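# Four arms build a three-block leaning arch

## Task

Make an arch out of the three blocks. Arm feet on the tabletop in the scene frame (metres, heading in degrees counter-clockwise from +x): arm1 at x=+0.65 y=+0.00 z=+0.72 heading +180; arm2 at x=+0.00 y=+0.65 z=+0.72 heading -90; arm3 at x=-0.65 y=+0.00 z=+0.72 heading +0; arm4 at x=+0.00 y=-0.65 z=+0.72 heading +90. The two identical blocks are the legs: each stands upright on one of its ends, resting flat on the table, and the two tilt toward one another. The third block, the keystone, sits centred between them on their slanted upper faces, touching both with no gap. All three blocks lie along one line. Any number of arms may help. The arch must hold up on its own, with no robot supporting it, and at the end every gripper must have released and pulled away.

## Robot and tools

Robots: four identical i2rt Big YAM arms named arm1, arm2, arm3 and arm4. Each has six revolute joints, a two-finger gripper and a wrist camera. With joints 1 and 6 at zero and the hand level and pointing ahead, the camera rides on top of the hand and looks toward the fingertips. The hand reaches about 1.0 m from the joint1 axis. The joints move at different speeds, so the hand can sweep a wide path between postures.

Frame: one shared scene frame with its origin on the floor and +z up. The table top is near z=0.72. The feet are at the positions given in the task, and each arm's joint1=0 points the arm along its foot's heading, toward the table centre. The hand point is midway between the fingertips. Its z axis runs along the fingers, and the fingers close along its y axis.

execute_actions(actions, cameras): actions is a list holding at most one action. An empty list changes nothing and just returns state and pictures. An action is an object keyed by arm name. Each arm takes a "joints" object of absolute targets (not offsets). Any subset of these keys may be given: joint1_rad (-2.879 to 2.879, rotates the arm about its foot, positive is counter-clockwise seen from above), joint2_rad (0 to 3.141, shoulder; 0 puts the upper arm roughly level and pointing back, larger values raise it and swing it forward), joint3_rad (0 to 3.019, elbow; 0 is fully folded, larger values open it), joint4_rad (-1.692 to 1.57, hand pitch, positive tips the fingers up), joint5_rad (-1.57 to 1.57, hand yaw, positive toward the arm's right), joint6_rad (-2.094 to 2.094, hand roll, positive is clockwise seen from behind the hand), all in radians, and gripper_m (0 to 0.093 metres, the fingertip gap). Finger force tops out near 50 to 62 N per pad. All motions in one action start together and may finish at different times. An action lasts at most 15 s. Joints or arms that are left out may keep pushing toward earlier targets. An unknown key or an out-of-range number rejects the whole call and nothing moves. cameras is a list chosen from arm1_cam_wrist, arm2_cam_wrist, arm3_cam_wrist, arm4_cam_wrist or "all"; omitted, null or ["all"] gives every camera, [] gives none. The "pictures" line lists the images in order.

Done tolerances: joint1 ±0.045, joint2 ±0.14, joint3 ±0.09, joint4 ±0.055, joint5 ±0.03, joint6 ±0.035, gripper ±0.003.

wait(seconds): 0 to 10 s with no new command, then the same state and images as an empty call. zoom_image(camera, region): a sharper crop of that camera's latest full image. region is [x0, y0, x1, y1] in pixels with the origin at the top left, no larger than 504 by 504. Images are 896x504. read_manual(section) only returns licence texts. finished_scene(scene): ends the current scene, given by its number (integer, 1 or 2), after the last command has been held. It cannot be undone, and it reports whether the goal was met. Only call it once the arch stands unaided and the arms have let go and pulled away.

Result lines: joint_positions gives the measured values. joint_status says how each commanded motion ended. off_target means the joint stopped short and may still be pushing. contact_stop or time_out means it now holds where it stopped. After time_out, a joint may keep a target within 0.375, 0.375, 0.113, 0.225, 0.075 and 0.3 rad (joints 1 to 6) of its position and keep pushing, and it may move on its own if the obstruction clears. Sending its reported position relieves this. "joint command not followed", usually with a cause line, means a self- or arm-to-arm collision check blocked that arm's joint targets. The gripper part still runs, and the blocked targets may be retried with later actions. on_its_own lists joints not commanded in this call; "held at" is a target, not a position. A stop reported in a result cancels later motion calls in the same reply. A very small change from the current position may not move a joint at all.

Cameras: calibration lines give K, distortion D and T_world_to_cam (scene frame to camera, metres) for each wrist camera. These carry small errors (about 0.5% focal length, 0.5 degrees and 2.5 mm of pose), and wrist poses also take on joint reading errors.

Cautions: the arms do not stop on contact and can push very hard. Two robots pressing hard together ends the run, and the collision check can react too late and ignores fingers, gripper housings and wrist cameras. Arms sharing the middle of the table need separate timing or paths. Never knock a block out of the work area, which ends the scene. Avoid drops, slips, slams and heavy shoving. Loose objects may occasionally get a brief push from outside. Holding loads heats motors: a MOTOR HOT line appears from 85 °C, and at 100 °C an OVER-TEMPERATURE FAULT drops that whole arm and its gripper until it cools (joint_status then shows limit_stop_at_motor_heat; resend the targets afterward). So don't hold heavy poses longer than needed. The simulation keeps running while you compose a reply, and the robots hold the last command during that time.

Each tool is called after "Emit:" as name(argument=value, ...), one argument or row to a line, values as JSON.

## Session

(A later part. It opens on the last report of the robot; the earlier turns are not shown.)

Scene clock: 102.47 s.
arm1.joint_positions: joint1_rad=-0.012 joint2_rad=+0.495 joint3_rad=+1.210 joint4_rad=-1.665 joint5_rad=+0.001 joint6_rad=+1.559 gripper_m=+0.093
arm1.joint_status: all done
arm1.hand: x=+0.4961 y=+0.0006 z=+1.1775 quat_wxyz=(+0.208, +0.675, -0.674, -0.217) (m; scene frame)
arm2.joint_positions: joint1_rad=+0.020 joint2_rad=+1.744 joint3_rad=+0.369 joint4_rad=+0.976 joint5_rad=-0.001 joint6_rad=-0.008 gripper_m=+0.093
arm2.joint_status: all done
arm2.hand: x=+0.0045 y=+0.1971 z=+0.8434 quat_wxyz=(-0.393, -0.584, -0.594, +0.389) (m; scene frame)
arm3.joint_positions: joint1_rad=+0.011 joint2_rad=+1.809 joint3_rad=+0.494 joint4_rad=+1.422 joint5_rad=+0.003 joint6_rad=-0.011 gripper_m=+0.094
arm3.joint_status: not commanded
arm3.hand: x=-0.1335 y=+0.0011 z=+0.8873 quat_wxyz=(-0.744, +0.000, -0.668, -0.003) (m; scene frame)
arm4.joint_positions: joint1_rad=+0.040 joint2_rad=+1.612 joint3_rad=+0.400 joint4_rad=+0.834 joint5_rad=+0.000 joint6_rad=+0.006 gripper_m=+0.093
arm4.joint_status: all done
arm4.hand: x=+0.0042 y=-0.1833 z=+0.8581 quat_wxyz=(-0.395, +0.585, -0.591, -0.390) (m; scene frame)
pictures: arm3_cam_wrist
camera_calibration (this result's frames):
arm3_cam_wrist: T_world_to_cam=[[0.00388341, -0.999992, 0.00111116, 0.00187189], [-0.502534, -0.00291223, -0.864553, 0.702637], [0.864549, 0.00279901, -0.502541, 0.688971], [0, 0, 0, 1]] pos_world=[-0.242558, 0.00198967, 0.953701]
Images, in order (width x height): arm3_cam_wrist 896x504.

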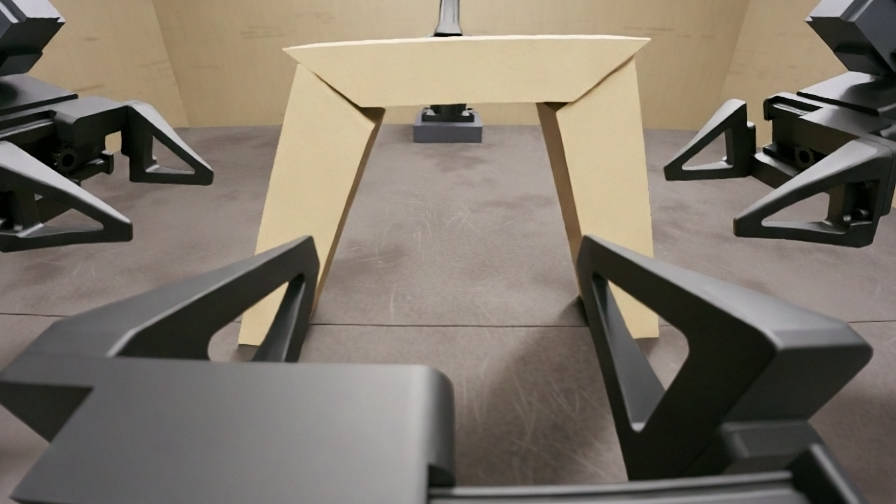

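Emit:
execute_actions(
  actions=[
    {"arm3":{"joints":{"joint2_rad":1.55,"joint3_rad":0.36,"joint4_rad":1.3}}},
  ],
  cameras=["arm3_cam_wrist","arm2_cam_wrist","arm4_cam_wrist"],
)

Emit:
zoom_image(
  camera="arm3_cam_wrist",
  region=[250, 20, 650, 320],
)

Scene clock: 104.37 s.
arm1.joint_positions: joint1_rad=-0.012 joint2_rad=+0.495 joint3_rad=+1.210 joint4_rad=-1.665 joint5_rad=+0.001 joint6_rad=+1.559 gripper_m=+0.093
arm1.joint_status: not commanded
arm1.hand: x=+0.4961 y=+0.0006 z=+1.1775 quat_wxyz=(+0.208, +0.675, -0.674, -0.217) (m; scene frame)
arm2.joint_positions: joint1_rad=+0.020 joint2_rad=+1.744 joint3_rad=+0.369 joint4_rad=+0.976 joint5_rad=-0.001 joint6_rad=-0.008 gripper_m=+0.093
arm2.joint_status: not commanded
arm2.hand: x=+0.0045 y=+0.1971 z=+0.8434 quat_wxyz=(-0.393, -0.584, -0.594, +0.389) (m; scene frame)
arm3.joint_positions: joint1_rad=+0.011 joint2_rad=+1.552 joint3_rad=+0.357 joint4_rad=+1.316 joint5_rad=+0.003 joint6_rad=-0.011 gripper_m=+0.094
arm3.joint_status: all done
arm3.hand: x=-0.1848 y=+0.0000 z=+0.9327 quat_wxyz=(-0.748, -0.001, -0.663, -0.003) (m; scene frame)
arm4.joint_positions: joint1_rad=+0.040 joint2_rad=+1.612 joint3_rad=+0.400 joint4_rad=+0.834 joint5_rad=+0.000 joint6_rad=+0.006 gripper_m=+0.093
arm4.joint_status: not commanded
arm4.hand: x=+0.0042 y=-0.1833 z=+0.8581 quat_wxyz=(-0.395, +0.585, -0.591, -0.390) (m; scene frame)
pictures: arm2_cam_wrist, arm3_cam_wrist, arm4_cam_wrist
camera_calibration (this result's frames):
arm2_cam_wrist: T_world_to_cam=[[-0.99975, -0.0216213, 0.00574666, 0.00741342], [-0.0215619, 0.862718, -0.505225, 0.257314], [0.00596588, -0.505222, -0.862969, 0.952607], [0, 0, 0, 1]] pos_world=[0.0072766, 0.259449, 0.952029]
arm3_cam_wrist: T_world_to_cam=[[0.00366179, -0.999993, 0.00105335, 0.000913184], [-0.490948, -0.00271543, -0.871184, 0.724417], [0.871181, 0.00267296, -0.490955, 0.746593], [0, 0, 0, 1]] pos_world=[-0.29477, 0.00088467, 0.997643]
arm4_cam_wrist: T_world_to_cam=[[0.999962, -0.00775245, 0.0040346, -0.0102567], [-0.0045789, -0.85796, -0.513697, 0.287558], [0.00744393, 0.513659, -0.857962, 0.958518], [0, 0, 0, 1]] pos_world=[0.0044379, -0.245718, 0.970132]
Images, in order (width x height): arm2_cam_wrist 896x504, arm3_cam_wrist 896x504, arm4_cam_wrist 896x504.

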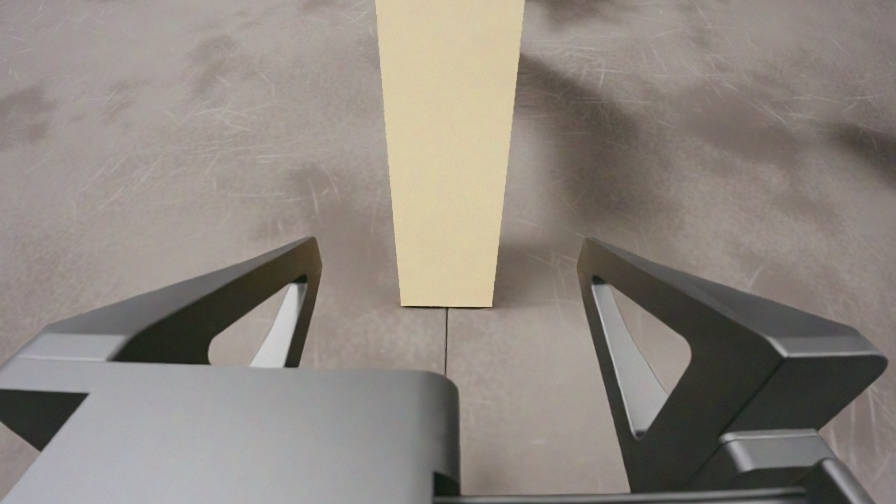

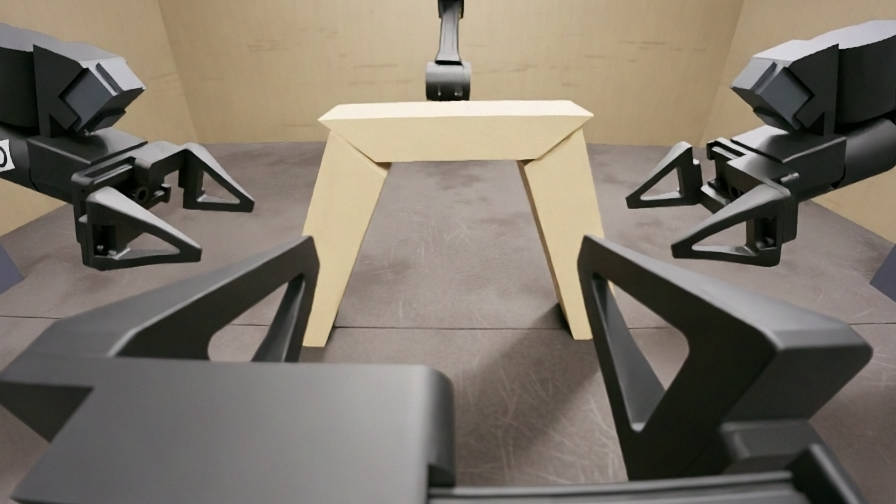

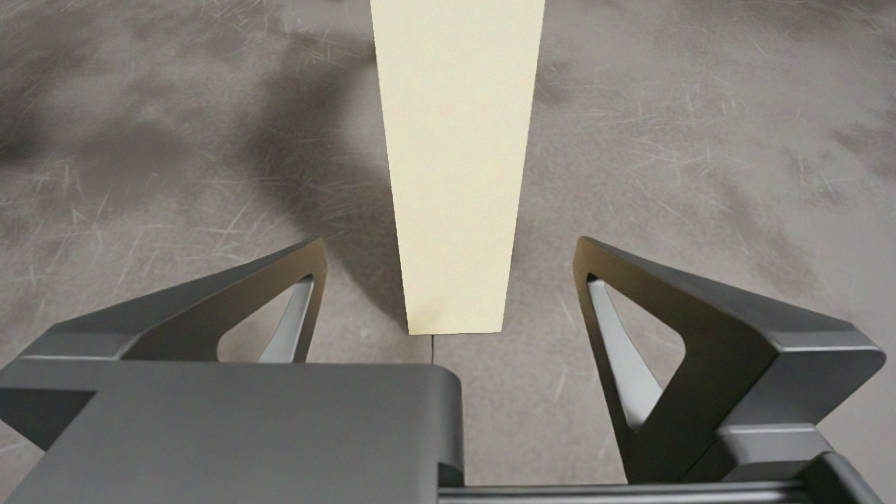

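Region (250, 20, 650, 320) of arm3_cam_wrist's 896x504 image, scaled by 1.260, with more detail than that image has; it fills the top 378 rows of this view, and the rest is white.

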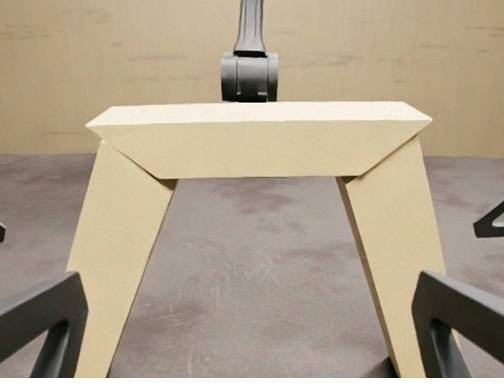

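Emit:
execute_actions(
  actions=[
    {"arm2":{"joints":{"joint2_rad":1.2,"joint3_rad":0.2,"joint4_rad":0.6}},"arm4":{"joints":{"joint2_rad":1.1,"joint3_rad":0.2,"joint4_rad":0.5}},"arm3":{"joints":{"joint2_rad":1.0,"joint3_rad":0.3,"joint4_rad":0.6}}},
  ],
  cameras=["arm3_cam_wrist"],
)

Scene clock: 106.90 s.
arm1.joint_positions: joint1_rad=-0.012 joint2_rad=+0.495 joint3_rad=+1.210 joint4_rad=-1.665 joint5_rad=+0.001 joint6_rad=+1.559 gripper_m=+0.093
arm1.joint_status: not commanded
arm1.hand: x=+0.4961 y=+0.0006 z=+1.1775 quat_wxyz=(+0.208, +0.675, -0.674, -0.217) (m; scene frame)
arm2.joint_positions: joint1_rad=+0.020 joint2_rad=+1.200 joint3_rad=+0.194 joint4_rad=+0.608 joint5_rad=-0.001 joint6_rad=-0.008 gripper_m=+0.093
arm2.joint_status: all done
arm2.hand: x=+0.0034 y=+0.2727 z=+0.9120 quat_wxyz=(-0.393, -0.584, -0.594, +0.389) (m; scene frame)
arm3.joint_positions: joint1_rad=+0.011 joint2_rad=+1.006 joint3_rad=+0.295 joint4_rad=+0.616 joint5_rad=+0.003 joint6_rad=-0.011 gripper_m=+0.094
arm3.joint_status: all done
arm3.hand: x=-0.2411 y=-0.0009 z=+0.9620 quat_wxyz=(-0.672, +0.001, -0.740, -0.004) (m; scene frame)
arm4.joint_positions: joint1_rad=+0.040 joint2_rad=+1.105 joint3_rad=+0.196 joint4_rad=+0.507 joint5_rad=+0.000 joint6_rad=+0.006 gripper_m=+0.093
arm4.joint_status: all done
arm4.hand: x=+0.0031 y=-0.2769 z=+0.9042 quat_wxyz=(-0.388, +0.589, -0.596, -0.384) (m; scene frame)
pictures: arm3_cam_wrist
camera_calibration (this result's frames):
arm3_cam_wrist: T_world_to_cam=[[0.00732117, -0.999972, 0.00162038, 0.000514549], [-0.666437, -0.00608732, -0.745536, 0.559143], [0.745525, 0.00437831, -0.666463, 0.948529], [0, 0, 0, 1]] pos_world=[-0.334523, -0.000234741, 1.04902]
Images, in order (width x height): arm3_cam_wrist 896x504.

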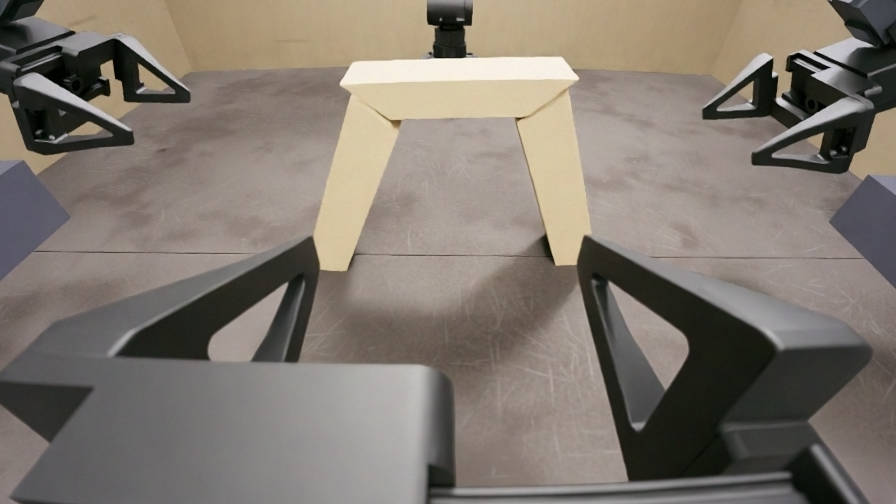

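Emit:
zoom_image(
  camera="arm3_cam_wrist",
  region=[300, 50, 620, 290],
)

Region (300, 50, 620, 290) of arm3_cam_wrist's 896x504 image, scaled by 1.575, with more detail than that image has; it fills the top 378 rows of this view, and the rest is white.

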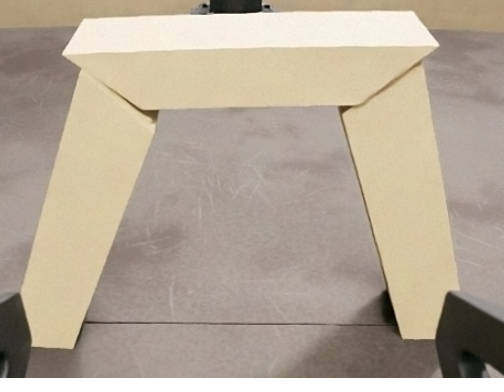

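Emit:
execute_actions(
  actions=[
    {"arm4":{"joints":{"gripper_m":0.0,"joint2_rad":1.5,"joint3_rad":0.5,"joint4_rad":0.6}}},
  ],
  cameras=["arm3_cam_wrist"],
)

Scene clock: 110.20 s.
arm1.joint_positions: joint1_rad=-0.012 joint2_rad=+0.495 joint3_rad=+1.210 joint4_rad=-1.665 joint5_rad=+0.001 joint6_rad=+1.559 gripper_m=+0.093
arm1.joint_status: not commanded
arm1.hand: x=+0.4961 y=+0.0006 z=+1.1775 quat_wxyz=(+0.208, +0.675, -0.674, -0.217) (m; scene frame)
arm2.joint_positions: joint1_rad=+0.020 joint2_rad=+1.200 joint3_rad=+0.194 joint4_rad=+0.608 joint5_rad=-0.001 joint6_rad=-0.008 gripper_m=+0.093
arm2.joint_status: not commanded
arm2.hand: x=+0.0034 y=+0.2727 z=+0.9120 quat_wxyz=(-0.393, -0.584, -0.594, +0.389) (m; scene frame)
arm3.joint_positions: joint1_rad=+0.011 joint2_rad=+1.006 joint3_rad=+0.295 joint4_rad=+0.616 joint5_rad=+0.003 joint6_rad=-0.011 gripper_m=+0.094
arm3.joint_status: not commanded
arm3.hand: x=-0.2411 y=-0.0009 z=+0.9620 quat_wxyz=(-0.672, +0.001, -0.740, -0.004) (m; scene frame)
arm4.joint_positions: joint1_rad=+0.040 joint2_rad=+1.496 joint3_rad=+0.478 joint4_rad=+0.587 joint5_rad=+0.000 joint6_rad=+0.006 gripper_m=+0.001
arm4.joint_status: all done
arm4.hand: x=+0.0042 y=-0.1656 z=+0.8856 quat_wxyz=(-0.379, +0.595, -0.602, -0.375) (m; scene frame)
pictures: arm3_cam_wrist
camera_calibration (this result's frames):
arm3_cam_wrist: T_world_to_cam=[[0.00732117, -0.999972, 0.00162038, 0.000514549], [-0.666437, -0.00608732, -0.745536, 0.559143], [0.745525, 0.00437831, -0.666463, 0.948529], [0, 0, 0, 1]] pos_world=[-0.334523, -0.000234741, 1.04902]
Images, in order (width x height): arm3_cam_wrist 896x504.

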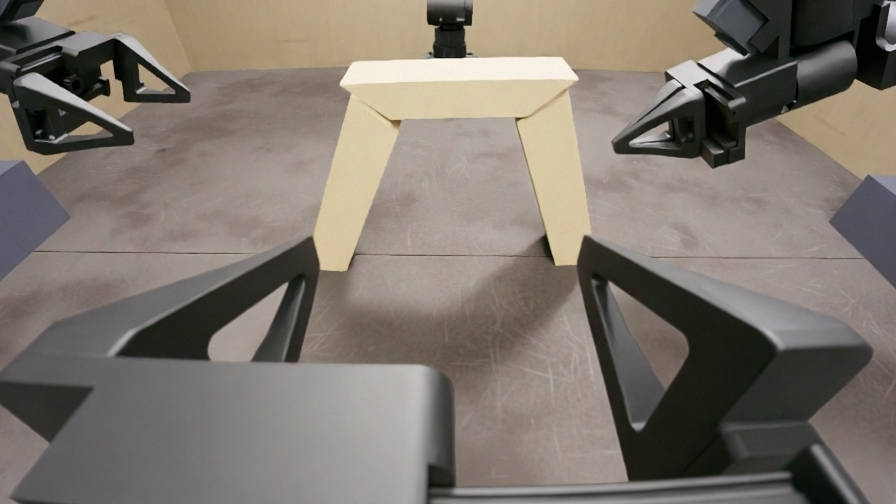

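Emit:
execute_actions(
  actions=[
    {"arm4":{"joints":{"joint2_rad":1.53,"joint3_rad":0.61}}},
  ],
  cameras=["arm3_cam_wrist"],
)

Scene clock: 111.80 s.
arm1.joint_positions: joint1_rad=-0.012 joint2_rad=+0.495 joint3_rad=+1.210 joint4_rad=-1.665 joint5_rad=+0.001 joint6_rad=+1.559 gripper_m=+0.093
arm1.joint_status: not commanded
arm1.hand: x=+0.4961 y=+0.0006 z=+1.1775 quat_wxyz=(+0.208, +0.675, -0.674, -0.217) (m; scene frame)
arm2.joint_positions: joint1_rad=+0.020 joint2_rad=+1.200 joint3_rad=+0.194 joint4_rad=+0.608 joint5_rad=-0.001 joint6_rad=-0.008 gripper_m=+0.093
arm2.joint_status: not commanded
arm2.hand: x=+0.0034 y=+0.2727 z=+0.9120 quat_wxyz=(-0.393, -0.584, -0.594, +0.389) (m; scene frame)
arm3.joint_positions: joint1_rad=+0.011 joint2_rad=+1.006 joint3_rad=+0.295 joint4_rad=+0.616 joint5_rad=+0.003 joint6_rad=-0.011 gripper_m=+0.094
arm3.joint_status: not commanded
arm3.hand: x=-0.2411 y=-0.0009 z=+0.9620 quat_wxyz=(-0.672, +0.001, -0.740, -0.004) (m; scene frame)
arm4.joint_positions: joint1_rad=+0.040 joint2_rad=+1.523 joint3_rad=+0.581 joint4_rad=+0.587 joint5_rad=+0.000 joint6_rad=+0.006 gripper_m=+0.001
arm4.joint_status: all done
arm4.hand: x=+0.0044 y=-0.1233 z=+0.9175 quat_wxyz=(-0.402, +0.580, -0.586, -0.397) (m; scene frame)
pictures: arm3_cam_wrist
camera_calibration (this result's frames):
arm3_cam_wrist: T_world_to_cam=[[0.00732117, -0.999972, 0.00162038, 0.000514549], [-0.666437, -0.00608732, -0.745536, 0.559143], [0.745525, 0.00437831, -0.666463, 0.948529], [0, 0, 0, 1]] pos_world=[-0.334523, -0.000234741, 1.04902]
Images, in order (width x height): arm3_cam_wrist 896x504.

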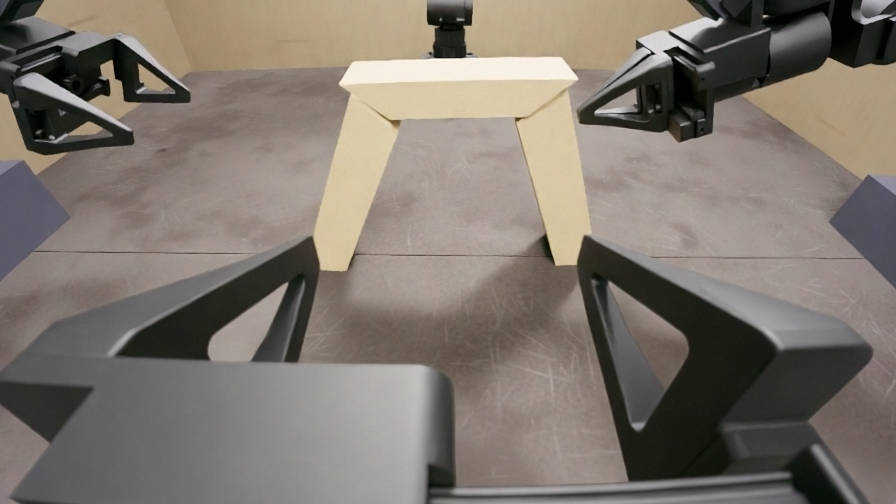

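Emit:
execute_actions(
  actions=[
    {"arm4":{"joints":{"joint2_rad":1.55,"joint3_rad":0.645}}},
  ],
  cameras=["arm3_cam_wrist"],
)

Emit:
zoom_image(
  camera="arm3_cam_wrist",
  region=[300, 50, 620, 290],
)

Scene clock: 113.03 s.
arm1.joint_positions: joint1_rad=-0.012 joint2_rad=+0.495 joint3_rad=+1.210 joint4_rad=-1.665 joint5_rad=+0.001 joint6_rad=+1.559 gripper_m=+0.093
arm1.joint_status: not commanded
arm1.hand: x=+0.4961 y=+0.0006 z=+1.1775 quat_wxyz=(+0.208, +0.675, -0.674, -0.217) (m; scene frame)
arm2.joint_positions: joint1_rad=+0.020 joint2_rad=+1.200 joint3_rad=+0.194 joint4_rad=+0.608 joint5_rad=-0.001 joint6_rad=-0.008 gripper_m=+0.093
arm2.joint_status: not commanded
arm2.hand: x=+0.0034 y=+0.2727 z=+0.9120 quat_wxyz=(-0.393, -0.584, -0.594, +0.389) (m; scene frame)
arm3.joint_positions: joint1_rad=+0.011 joint2_rad=+1.006 joint3_rad=+0.295 joint4_rad=+0.616 joint5_rad=+0.003 joint6_rad=-0.011 gripper_m=+0.094
arm3.joint_status: not commanded
arm3.hand: x=-0.2411 y=-0.0009 z=+0.9620 quat_wxyz=(-0.672, +0.001, -0.740, -0.004) (m; scene frame)
arm4.joint_positions: joint1_rad=+0.040 joint2_rad=+1.536 joint3_rad=+0.602 joint4_rad=+0.587 joint5_rad=+0.000 joint6_rad=+0.006 gripper_m=+0.001
arm4.joint_status: all done
arm4.hand: x=+0.0044 y=-0.1154 z=+0.9200 quat_wxyz=(-0.404, +0.579, -0.585, -0.400) (m; scene frame)
pictures: arm3_cam_wrist
camera_calibration (this result's frames):
arm3_cam_wrist: T_world_to_cam=[[0.00732117, -0.999972, 0.00162038, 0.000514549], [-0.666437, -0.00608732, -0.745536, 0.559143], [0.745525, 0.00437831, -0.666463, 0.948529], [0, 0, 0, 1]] pos_world=[-0.334523, -0.000234741, 1.04902]
Images, in order (width x height): arm3_cam_wrist 896x504.

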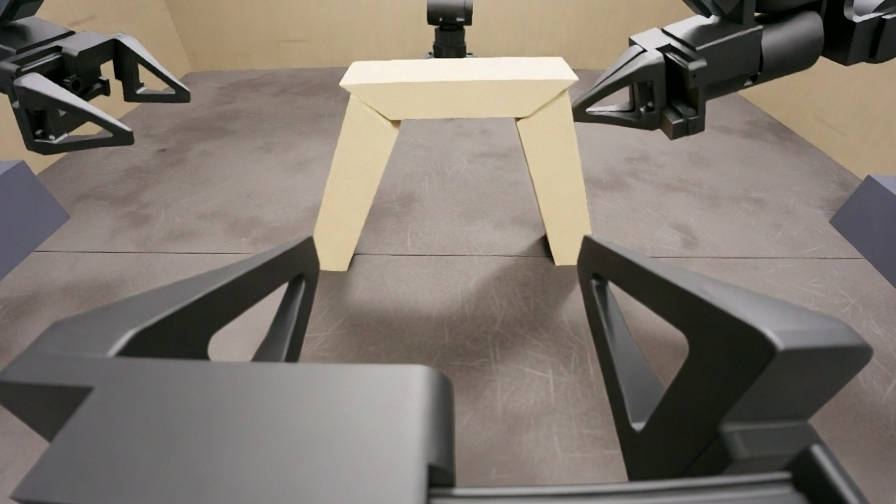

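Region (300, 50, 620, 290) of arm3_cam_wrist's 896x504 image, scaled by 1.575, with more detail than that image has; it fills the top 378 rows of this view, and the rest is white.

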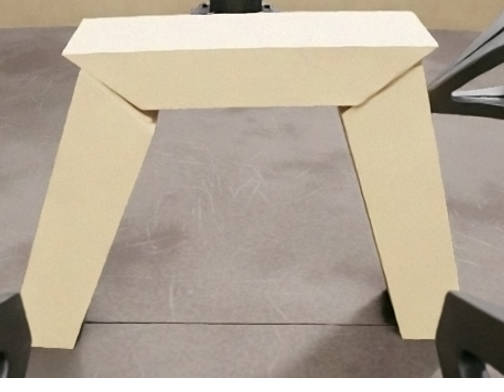

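Touching; push about 7 mm more.

Emit:
execute_actions(
  actions=[
    {"arm4":{"joints":{"joint2_rad":1.56,"joint3_rad":0.665}}},
  ],
  cameras=["arm3_cam_wrist"],
)

Emit:
zoom_image(
  camera="arm3_cam_wrist",
  region=[300, 50, 620, 290],
)

Scene clock: 114.07 s.
arm1.joint_positions: joint1_rad=-0.012 joint2_rad=+0.495 joint3_rad=+1.210 joint4_rad=-1.665 joint5_rad=+0.001 joint6_rad=+1.559 gripper_m=+0.093
arm1.joint_status: not commanded
arm1.hand: x=+0.4961 y=+0.0006 z=+1.1775 quat_wxyz=(+0.208, +0.675, -0.674, -0.217) (m; scene frame)
arm2.joint_positions: joint1_rad=+0.020 joint2_rad=+1.200 joint3_rad=+0.194 joint4_rad=+0.608 joint5_rad=-0.001 joint6_rad=-0.008 gripper_m=+0.093
arm2.joint_status: not commanded
arm2.hand: x=+0.0034 y=+0.2727 z=+0.9120 quat_wxyz=(-0.393, -0.584, -0.594, +0.389) (m; scene frame)
arm3.joint_positions: joint1_rad=+0.011 joint2_rad=+1.006 joint3_rad=+0.295 joint4_rad=+0.616 joint5_rad=+0.003 joint6_rad=-0.011 gripper_m=+0.094
arm3.joint_status: not commanded
arm3.hand: x=-0.2411 y=-0.0009 z=+0.9620 quat_wxyz=(-0.672, +0.001, -0.740, -0.004) (m; scene frame)
arm4.joint_positions: joint1_rad=+0.040 joint2_rad=+1.545 joint3_rad=+0.620 joint4_rad=+0.587 joint5_rad=+0.000 joint6_rad=+0.006 gripper_m=+0.001
arm4.joint_status: all done
arm4.hand: x=+0.0045 y=-0.1081 z=+0.9239 quat_wxyz=(-0.407, +0.577, -0.583, -0.402) (m; scene frame)
pictures: arm3_cam_wrist
camera_calibration (this result's frames):
arm3_cam_wrist: T_world_to_cam=[[0.00732117, -0.999972, 0.00162038, 0.000514549], [-0.666437, -0.00608732, -0.745536, 0.559143], [0.745525, 0.00437831, -0.666463, 0.948529], [0, 0, 0, 1]] pos_world=[-0.334523, -0.000234741, 1.04902]
Images, in order (width x height): arm3_cam_wrist 896x504.

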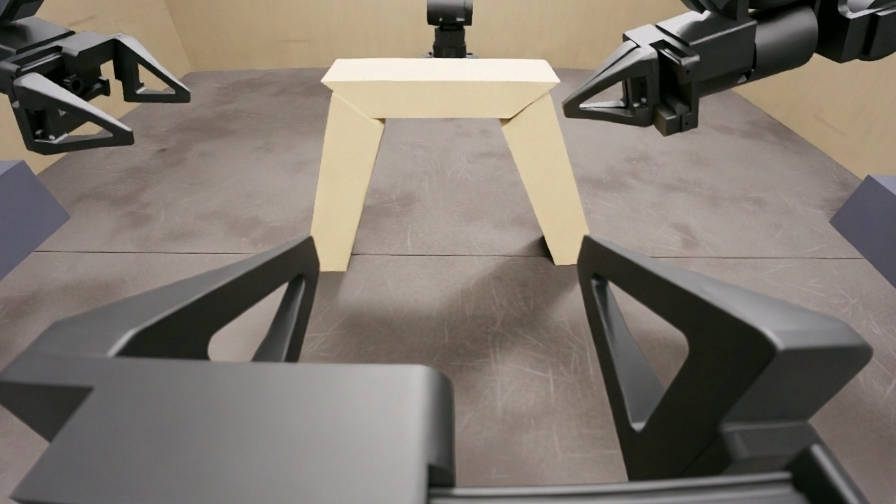

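Region (300, 50, 620, 290) of arm3_cam_wrist's 896x504 image, scaled by 1.575, with more detail than that image has; it fills the top 378 rows of this view, and the rest is white.

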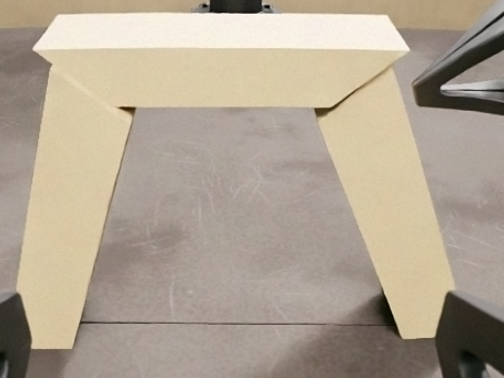

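Emit:
execute_actions(
  actions=[
    {"arm4":{"joints":{"joint3_rad":0.37,"joint4_rad":0.62}}},
  ],
  cameras=[],
)

Emit:
execute_actions(
  actions=[
    {"arm4":{"joints":{"joint2_rad":1.72,"joint4_rad":0.66}},"arm3":{"joints":{"joint2_rad":0.85,"joint3_rad":0.25,"joint4_rad":0.2}}},
  ],
  cameras=["arm3_cam_wrist","arm4_cam_wrist"],
)

Scene clock: 117.10 s.
arm1.joint_positions: joint1_rad=-0.012 joint2_rad=+0.495 joint3_rad=+1.210 joint4_rad=-1.665 joint5_rad=+0.001 joint6_rad=+1.559 gripper_m=+0.093
arm1.joint_status: not commanded
arm1.hand: x=+0.4961 y=+0.0006 z=+1.1775 quat_wxyz=(+0.208, +0.675, -0.674, -0.217) (m; scene frame)
arm2.joint_positions: joint1_rad=+0.020 joint2_rad=+1.200 joint3_rad=+0.194 joint4_rad=+0.608 joint5_rad=-0.001 joint6_rad=-0.008 gripper_m=+0.093
arm2.joint_status: not commanded
arm2.hand: x=+0.0034 y=+0.2727 z=+0.9120 quat_wxyz=(-0.393, -0.584, -0.594, +0.389) (m; scene frame)
arm3.joint_positions: joint1_rad=+0.011 joint2_rad=+1.006 joint3_rad=+0.295 joint4_rad=+0.616 joint5_rad=+0.003 joint6_rad=-0.011 gripper_m=+0.094
arm3.joint_status: not commanded
arm3.hand: x=-0.2411 y=-0.0009 z=+0.9620 quat_wxyz=(-0.672, +0.001, -0.740, -0.004) (m; scene frame)
arm4.joint_positions: joint1_rad=+0.040 joint2_rad=+1.553 joint3_rad=+0.366 joint4_rad=+0.612 joint5_rad=+0.000 joint6_rad=+0.006 gripper_m=+0.001
arm4.joint_status: all done
arm4.hand: x=+0.0041 y=-0.2196 z=+0.8234 quat_wxyz=(-0.335, +0.620, -0.627, -0.331) (m; scene frame)
pictures: none
No camera images: the call's "cameras" was empty. Leave "cameras" out to get every camera's image.

Scene clock: 118.20 s.
arm1.joint_positions: joint1_rad=-0.012 joint2_rad=+0.495 joint3_rad=+1.210 joint4_rad=-1.665 joint5_rad=+0.001 joint6_rad=+1.559 gripper_m=+0.093
arm1.joint_status: not commanded
arm1.hand: x=+0.4961 y=+0.0006 z=+1.1775 quat_wxyz=(+0.208, +0.675, -0.674, -0.217) (m; scene frame)
arm2.joint_positions: joint1_rad=+0.020 joint2_rad=+1.200 joint3_rad=+0.194 joint4_rad=+0.608 joint5_rad=-0.001 joint6_rad=-0.008 gripper_m=+0.093
arm2.joint_status: not commanded
arm2.hand: x=+0.0034 y=+0.2727 z=+0.9120 quat_wxyz=(-0.393, -0.584, -0.594, +0.389) (m; scene frame)
arm3.joint_positions: joint1_rad=+0.011 joint2_rad=+0.850 joint3_rad=+0.244 joint4_rad=+0.216 joint5_rad=+0.003 joint6_rad=-0.011 gripper_m=+0.094
arm3.joint_status: all done
arm3.hand: x=-0.2874 y=-0.0003 z=+0.8971 quat_wxyz=(-0.556, +0.003, -0.831, -0.005) (m; scene frame)
arm4.joint_positions: joint1_rad=+0.040 joint2_rad=+1.721 joint3_rad=+0.366 joint4_rad=+0.645 joint5_rad=+0.000 joint6_rad=+0.006 gripper_m=+0.001
arm4.joint_status: all done
arm4.hand: x=+0.0042 y=-0.2390 z=+0.7626 quat_wxyz=(-0.292, +0.641, -0.649, -0.288) (m; scene frame)
pictures: arm3_cam_wrist, arm4_cam_wrist
camera_calibration (this result's frames):
arm3_cam_wrist: T_world_to_cam=[[0.0123222, -0.999923, 0.00111127, 0.00348367], [-0.853882, -0.0111008, -0.520348, 0.224], [0.520321, 0.00546294, -0.853954, 1.04336], [0, 0, 0, 1]] pos_world=[-0.351656, 0.000270165, 1.00754]
arm4_cam_wrist: T_world_to_cam=[[0.999959, -0.00824259, 0.00386137, -0.0103307], [-0.00726976, -0.978499, -0.206122, -0.0726224], [0.00547733, 0.206085, -0.978519, 0.9237], [0, 0, 0, 1]] pos_world=[0.00474288, -0.261507, 0.888929]
Images, in order (width x height): arm3_cam_wrist 896x504, arm4_cam_wrist 896x504.

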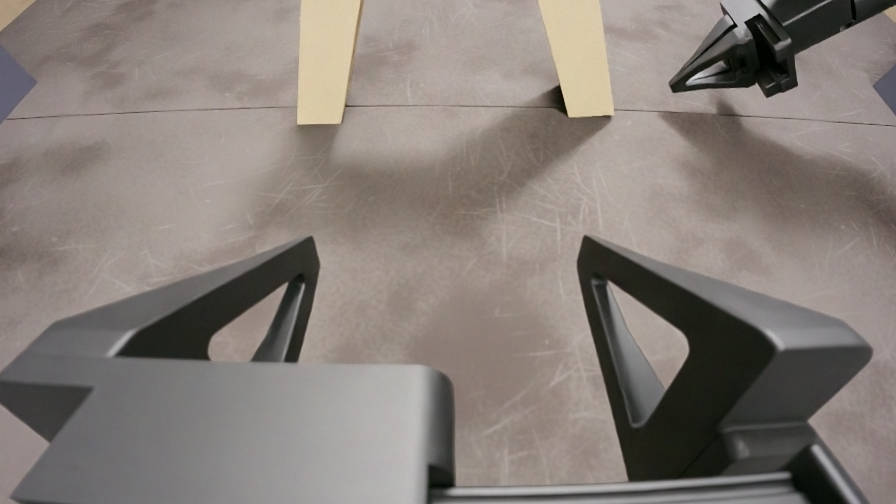

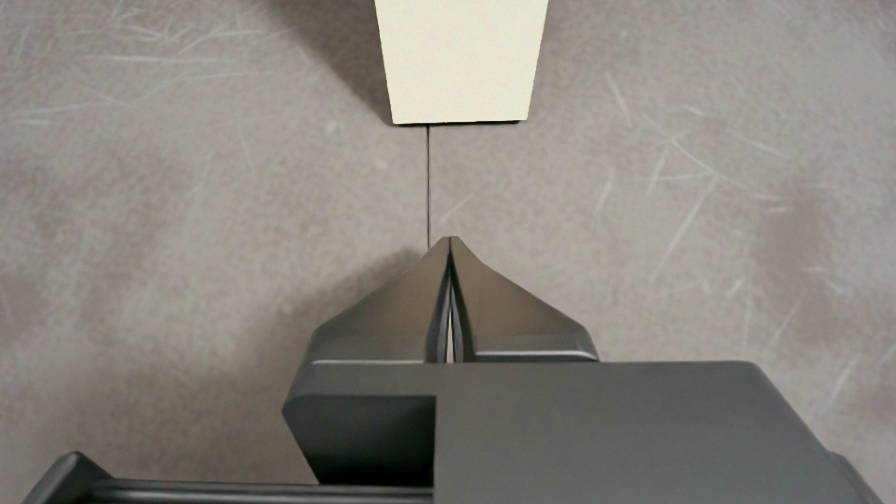

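Emit:
execute_actions(
  actions=[
    {"arm4":{"joints":{"joint2_rad":1.805,"joint3_rad":0.51}}},
  ],
  cameras=["arm3_cam_wrist","arm4_cam_wrist"],
)

Scene clock: 120.40 s.
arm1.joint_positions: joint1_rad=-0.012 joint2_rad=+0.495 joint3_rad=+1.210 joint4_rad=-1.665 joint5_rad=+0.001 joint6_rad=+1.559 gripper_m=+0.093
arm1.joint_status: not commanded
arm1.hand: x=+0.4961 y=+0.0006 z=+1.1775 quat_wxyz=(+0.208, +0.675, -0.674, -0.217) (m; scene frame)
arm2.joint_positions: joint1_rad=+0.020 joint2_rad=+1.200 joint3_rad=+0.194 joint4_rad=+0.608 joint5_rad=-0.001 joint6_rad=-0.008 gripper_m=+0.093
arm2.joint_status: not commanded
arm2.hand: x=+0.0034 y=+0.2727 z=+0.9120 quat_wxyz=(-0.393, -0.584, -0.594, +0.389) (m; scene frame)
arm3.joint_positions: joint1_rad=+0.011 joint2_rad=+0.850 joint3_rad=+0.244 joint4_rad=+0.216 joint5_rad=+0.003 joint6_rad=-0.011 gripper_m=+0.094
arm3.joint_status: not commanded
arm3.hand: x=-0.2874 y=-0.0003 z=+0.8971 quat_wxyz=(-0.556, +0.003, -0.831, -0.005) (m; scene frame)
arm4.joint_positions: joint1_rad=+0.040 joint2_rad=+1.801 joint3_rad=+0.500 joint4_rad=+0.647 joint5_rad=+0.000 joint6_rad=+0.006 gripper_m=+0.001
arm4.joint_status: all done
arm4.hand: x=+0.0047 y=-0.1814 z=+0.7666 quat_wxyz=(-0.310, +0.633, -0.640, -0.306) (m; scene frame)
pictures: arm3_cam_wrist, arm4_cam_wrist
camera_calibration (this result's frames):
arm3_cam_wrist: T_world_to_cam=[[0.0123222, -0.999923, 0.00111127, 0.00348367], [-0.853882, -0.0111008, -0.520348, 0.224], [0.520321, 0.00546294, -0.853954, 1.04336], [0, 0, 0, 1]] pos_world=[-0.351656, 0.000270165, 1.00754]
arm4_cam_wrist: T_world_to_cam=[[0.999959, -0.00815498, 0.00387933, -0.010338], [-0.0068576, -0.965212, -0.261377, 0.0293244], [0.00587591, 0.26134, -0.965229, 0.91557], [0, 0, 0, 1]] pos_world=[0.0051589, -0.211055, 0.891439]
Images, in order (width x height): arm3_cam_wrist 896x504, arm4_cam_wrist 896x504.

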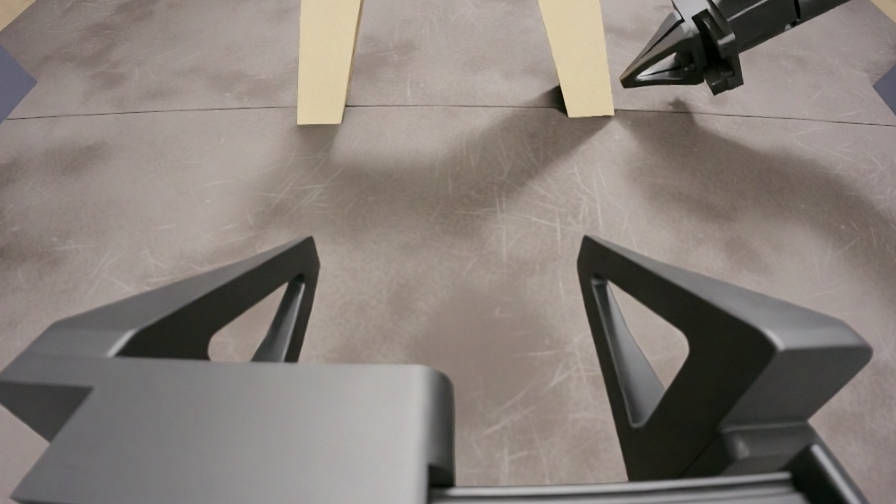

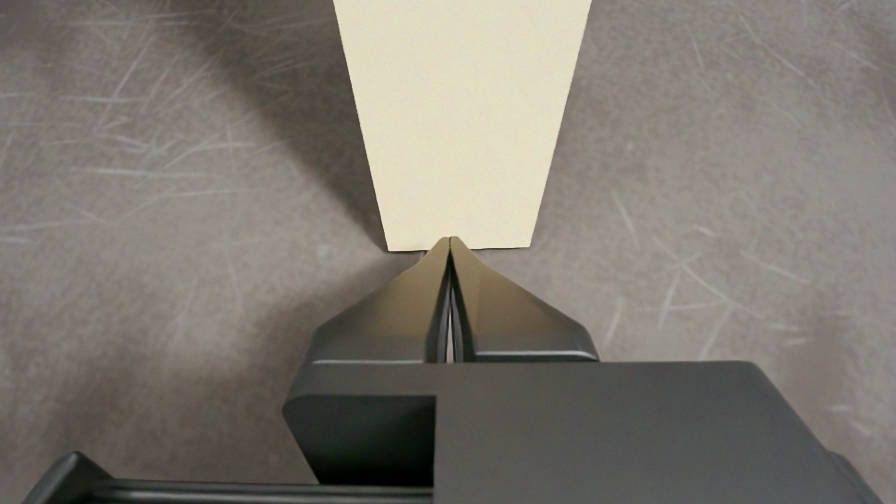

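Emit:
execute_actions(
  actions=[
    {"arm4":{"joints":{"joint2_rad":1.85,"joint3_rad":0.575}},"arm3":{"joints":{"joint4_rad":0.45}}},
  ],
  cameras=["arm3_cam_wrist"],
)

Emit:
zoom_image(
  camera="arm3_cam_wrist",
  region=[270, 0, 690, 250],
)

Scene clock: 121.83 s.
arm1.joint_positions: joint1_rad=-0.012 joint2_rad=+0.495 joint3_rad=+1.210 joint4_rad=-1.665 joint5_rad=+0.001 joint6_rad=+1.559 gripper_m=+0.093
arm1.joint_status: not commanded
arm1.hand: x=+0.4961 y=+0.0006 z=+1.1775 quat_wxyz=(+0.208, +0.675, -0.674, -0.217) (m; scene frame)
arm2.joint_positions: joint1_rad=+0.020 joint2_rad=+1.200 joint3_rad=+0.194 joint4_rad=+0.608 joint5_rad=-0.001 joint6_rad=-0.008 gripper_m=+0.093
arm2.joint_status: not commanded
arm2.hand: x=+0.0034 y=+0.2727 z=+0.9120 quat_wxyz=(-0.393, -0.584, -0.594, +0.389) (m; scene frame)
arm3.joint_positions: joint1_rad=+0.011 joint2_rad=+0.850 joint3_rad=+0.244 joint4_rad=+0.422 joint5_rad=+0.003 joint6_rad=-0.011 gripper_m=+0.094
arm3.joint_status: all done
arm3.hand: x=-0.2731 y=-0.0009 z=+0.9456 quat_wxyz=(-0.639, +0.001, -0.769, -0.004) (m; scene frame)
arm4.joint_positions: joint1_rad=+0.040 joint2_rad=+1.839 joint3_rad=+0.543 joint4_rad=+0.647 joint5_rad=+0.000 joint6_rad=+0.006 gripper_m=+0.001
arm4.joint_status: all done
arm4.hand: x=+0.0048 y=-0.1652 z=+0.7618 quat_wxyz=(-0.312, +0.632, -0.639, -0.308) (m; scene frame)
pictures: arm3_cam_wrist
camera_calibration (this result's frames):
arm3_cam_wrist: T_world_to_cam=[[0.00883225, -0.99996, 0.00162271, 0.0011804], [-0.729445, -0.00755287, -0.683998, 0.450221], [0.683983, 0.00485756, -0.729482, 1.00427], [0, 0, 0, 1]] pos_world=[-0.358499, -0.000297465, 1.04054]
Images, in order (width x height): arm3_cam_wrist 896x504.

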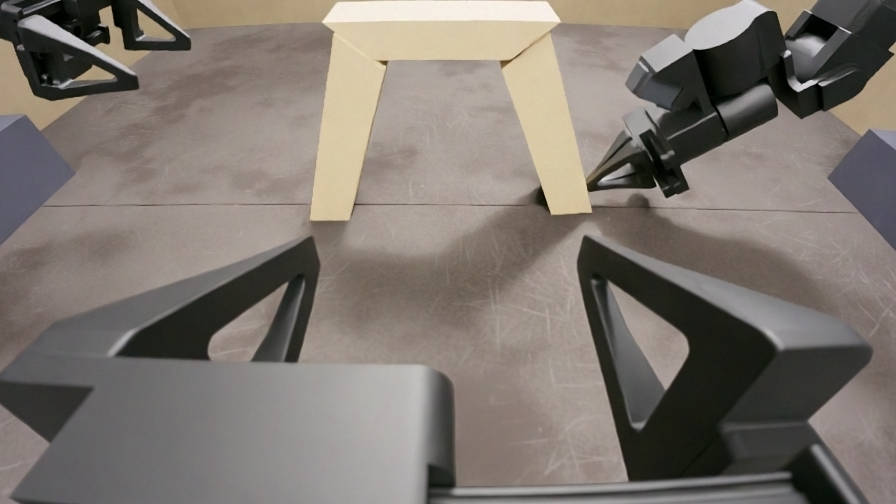

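Region (270, 0, 690, 250) of arm3_cam_wrist's 896x504 image, scaled by 1.200, with more detail than that image has; it fills the top 300 rows of this view, and the rest is white.

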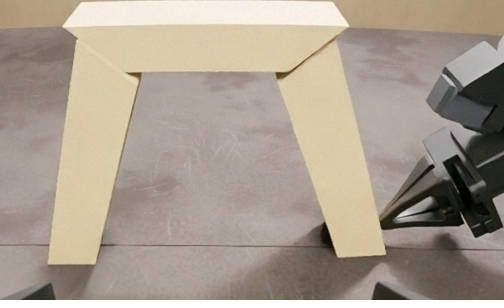

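Just touching. Push ~8 mm.

Emit:
execute_actions(
  actions=[
    {"arm4":{"joints":{"joint2_rad":1.855,"joint3_rad":0.60}}},
  ],
  cameras=["arm3_cam_wrist"],
)

Emit:
zoom_image(
  camera="arm3_cam_wrist",
  region=[270, 0, 690, 250],
)

Scene clock: 122.77 s.
arm1.joint_positions: joint1_rad=-0.012 joint2_rad=+0.495 joint3_rad=+1.210 joint4_rad=-1.665 joint5_rad=+0.001 joint6_rad=+1.559 gripper_m=+0.093
arm1.joint_status: not commanded
arm1.hand: x=+0.4961 y=+0.0006 z=+1.1775 quat_wxyz=(+0.208, +0.675, -0.674, -0.217) (m; scene frame)
arm2.joint_positions: joint1_rad=+0.020 joint2_rad=+1.200 joint3_rad=+0.194 joint4_rad=+0.608 joint5_rad=-0.001 joint6_rad=-0.008 gripper_m=+0.093
arm2.joint_status: not commanded
arm2.hand: x=+0.0034 y=+0.2727 z=+0.9120 quat_wxyz=(-0.393, -0.584, -0.594, +0.389) (m; scene frame)
arm3.joint_positions: joint1_rad=+0.011 joint2_rad=+0.850 joint3_rad=+0.244 joint4_rad=+0.422 joint5_rad=+0.003 joint6_rad=-0.011 gripper_m=+0.094
arm3.joint_status: not commanded
arm3.hand: x=-0.2731 y=-0.0009 z=+0.9456 quat_wxyz=(-0.639, +0.001, -0.769, -0.004) (m; scene frame)
arm4.joint_positions: joint1_rad=+0.040 joint2_rad=+1.844 joint3_rad=+0.552 joint4_rad=+0.647 joint5_rad=+0.000 joint6_rad=+0.006 gripper_m=+0.001
arm4.joint_status: all done
arm4.hand: x=+0.0049 y=-0.1616 z=+0.7624 quat_wxyz=(-0.313, +0.631, -0.639, -0.309) (m; scene frame)
pictures: arm3_cam_wrist
camera_calibration (this result's frames):
arm3_cam_wrist: T_world_to_cam=[[0.00883225, -0.99996, 0.00162271, 0.0011804], [-0.729445, -0.00755287, -0.683998, 0.450221], [0.683983, 0.00485756, -0.729482, 1.00427], [0, 0, 0, 1]] pos_world=[-0.358499, -0.000297465, 1.04054]
Images, in order (width x height): arm3_cam_wrist 896x504.

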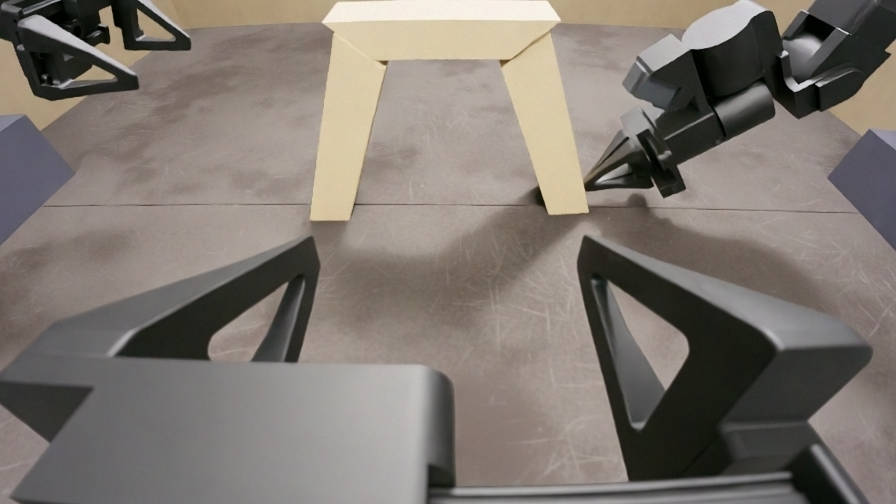

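Region (270, 0, 690, 250) of arm3_cam_wrist's 896x504 image, scaled by 1.200, with more detail than that image has; it fills the top 300 rows of this view, and the rest is white.

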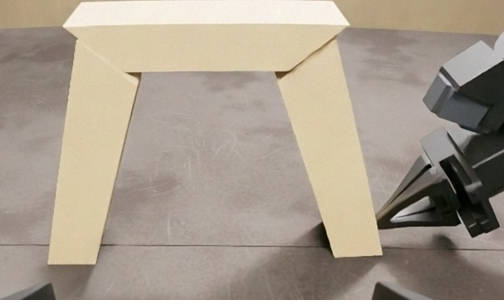

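Emit:
execute_actions(
  actions=[
    {"arm4":{"joints":{"joint2_rad":1.88,"joint3_rad":0.63}}},
  ],
  cameras=["arm3_cam_wrist","arm4_cam_wrist"],
)

Emit:
zoom_image(
  camera="arm3_cam_wrist",
  region=[270,0,690,250],
)

Scene clock: 125.50 s.
arm1.joint_positions: joint1_rad=-0.012 joint2_rad=+0.495 joint3_rad=+1.210 joint4_rad=-1.665 joint5_rad=+0.001 joint6_rad=+1.559 gripper_m=+0.093
arm1.joint_status: not commanded
arm1.hand: x=+0.4961 y=+0.0006 z=+1.1775 quat_wxyz=(+0.208, +0.675, -0.674, -0.217) (m; scene frame)
arm2.joint_positions: joint1_rad=+0.020 joint2_rad=+1.200 joint3_rad=+0.194 joint4_rad=+0.608 joint5_rad=-0.001 joint6_rad=-0.008 gripper_m=+0.093
arm2.joint_status: not commanded
arm2.hand: x=+0.0034 y=+0.2727 z=+0.9120 quat_wxyz=(-0.393, -0.584, -0.594, +0.389) (m; scene frame)
arm3.joint_positions: joint1_rad=+0.011 joint2_rad=+0.850 joint3_rad=+0.244 joint4_rad=+0.422 joint5_rad=+0.003 joint6_rad=-0.011 gripper_m=+0.094
arm3.joint_status: not commanded
arm3.hand: x=-0.2731 y=-0.0009 z=+0.9456 quat_wxyz=(-0.639, +0.001, -0.769, -0.004) (m; scene frame)
arm4.joint_positions: joint1_rad=+0.040 joint2_rad=+1.870 joint3_rad=+0.586 joint4_rad=+0.647 joint5_rad=+0.000 joint6_rad=+0.006 gripper_m=+0.001
arm4.joint_status: all done
arm4.hand: x=+0.0050 y=-0.1484 z=+0.7601 quat_wxyz=(-0.316, +0.630, -0.637, -0.312) (m; scene frame)
pictures: arm3_cam_wrist, arm4_cam_wrist
camera_calibration (this result's frames):
arm3_cam_wrist: T_world_to_cam=[[0.00883225, -0.99996, 0.00162271, 0.0011804], [-0.729445, -0.00755287, -0.683998, 0.450221], [0.683983, 0.00485756, -0.729482, 1.00427], [0, 0, 0, 1]] pos_world=[-0.358499, -0.000297465, 1.04054]
arm4_cam_wrist: T_world_to_cam=[[0.999959, -0.00812816, 0.00388588, -0.0103609], [-0.00672585, -0.960478, -0.278274, 0.0729586], [0.00599416, 0.278236, -0.960494, 0.89952], [0, 0, 0, 1]] pos_world=[0.00545937, -0.180288, 0.884326]
Images, in order (width x height): arm3_cam_wrist 896x504, arm4_cam_wrist 896x504.

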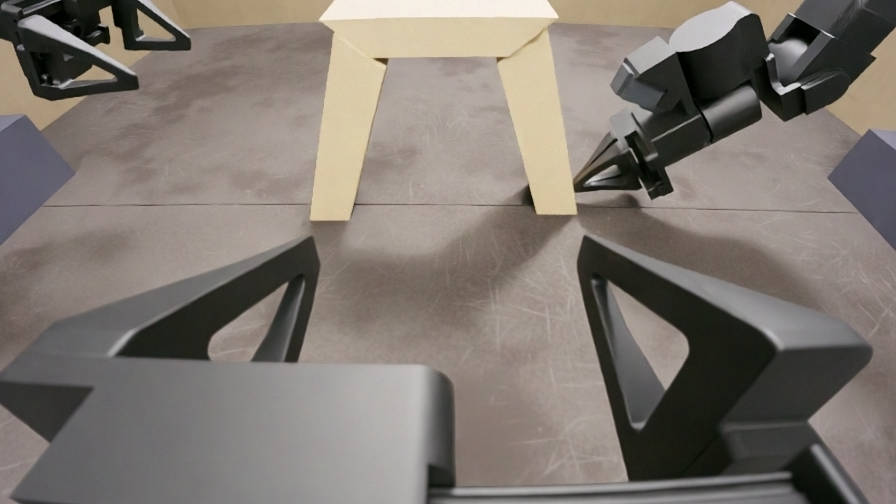

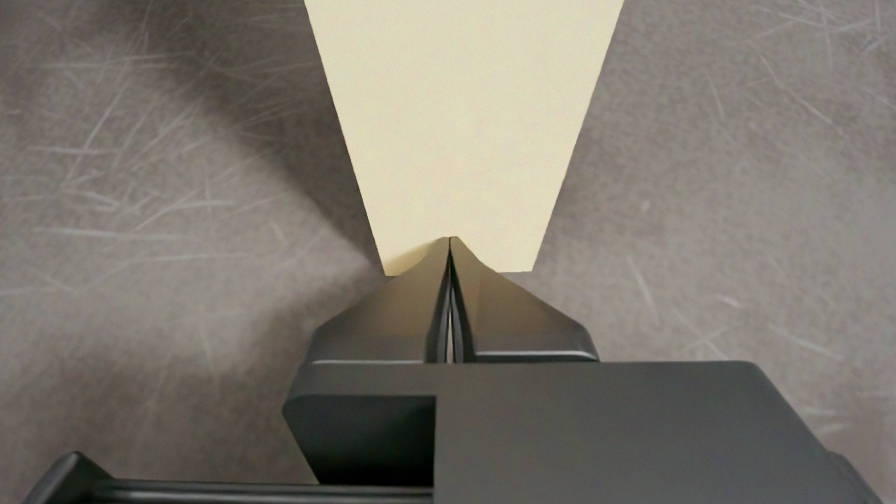

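Region (270, 0, 690, 250) of arm3_cam_wrist's 896x504 image, scaled by 1.200, with more detail than that image has; it fills the top 300 rows of this view, and the rest is white.

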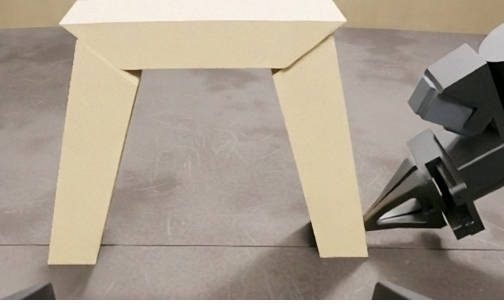

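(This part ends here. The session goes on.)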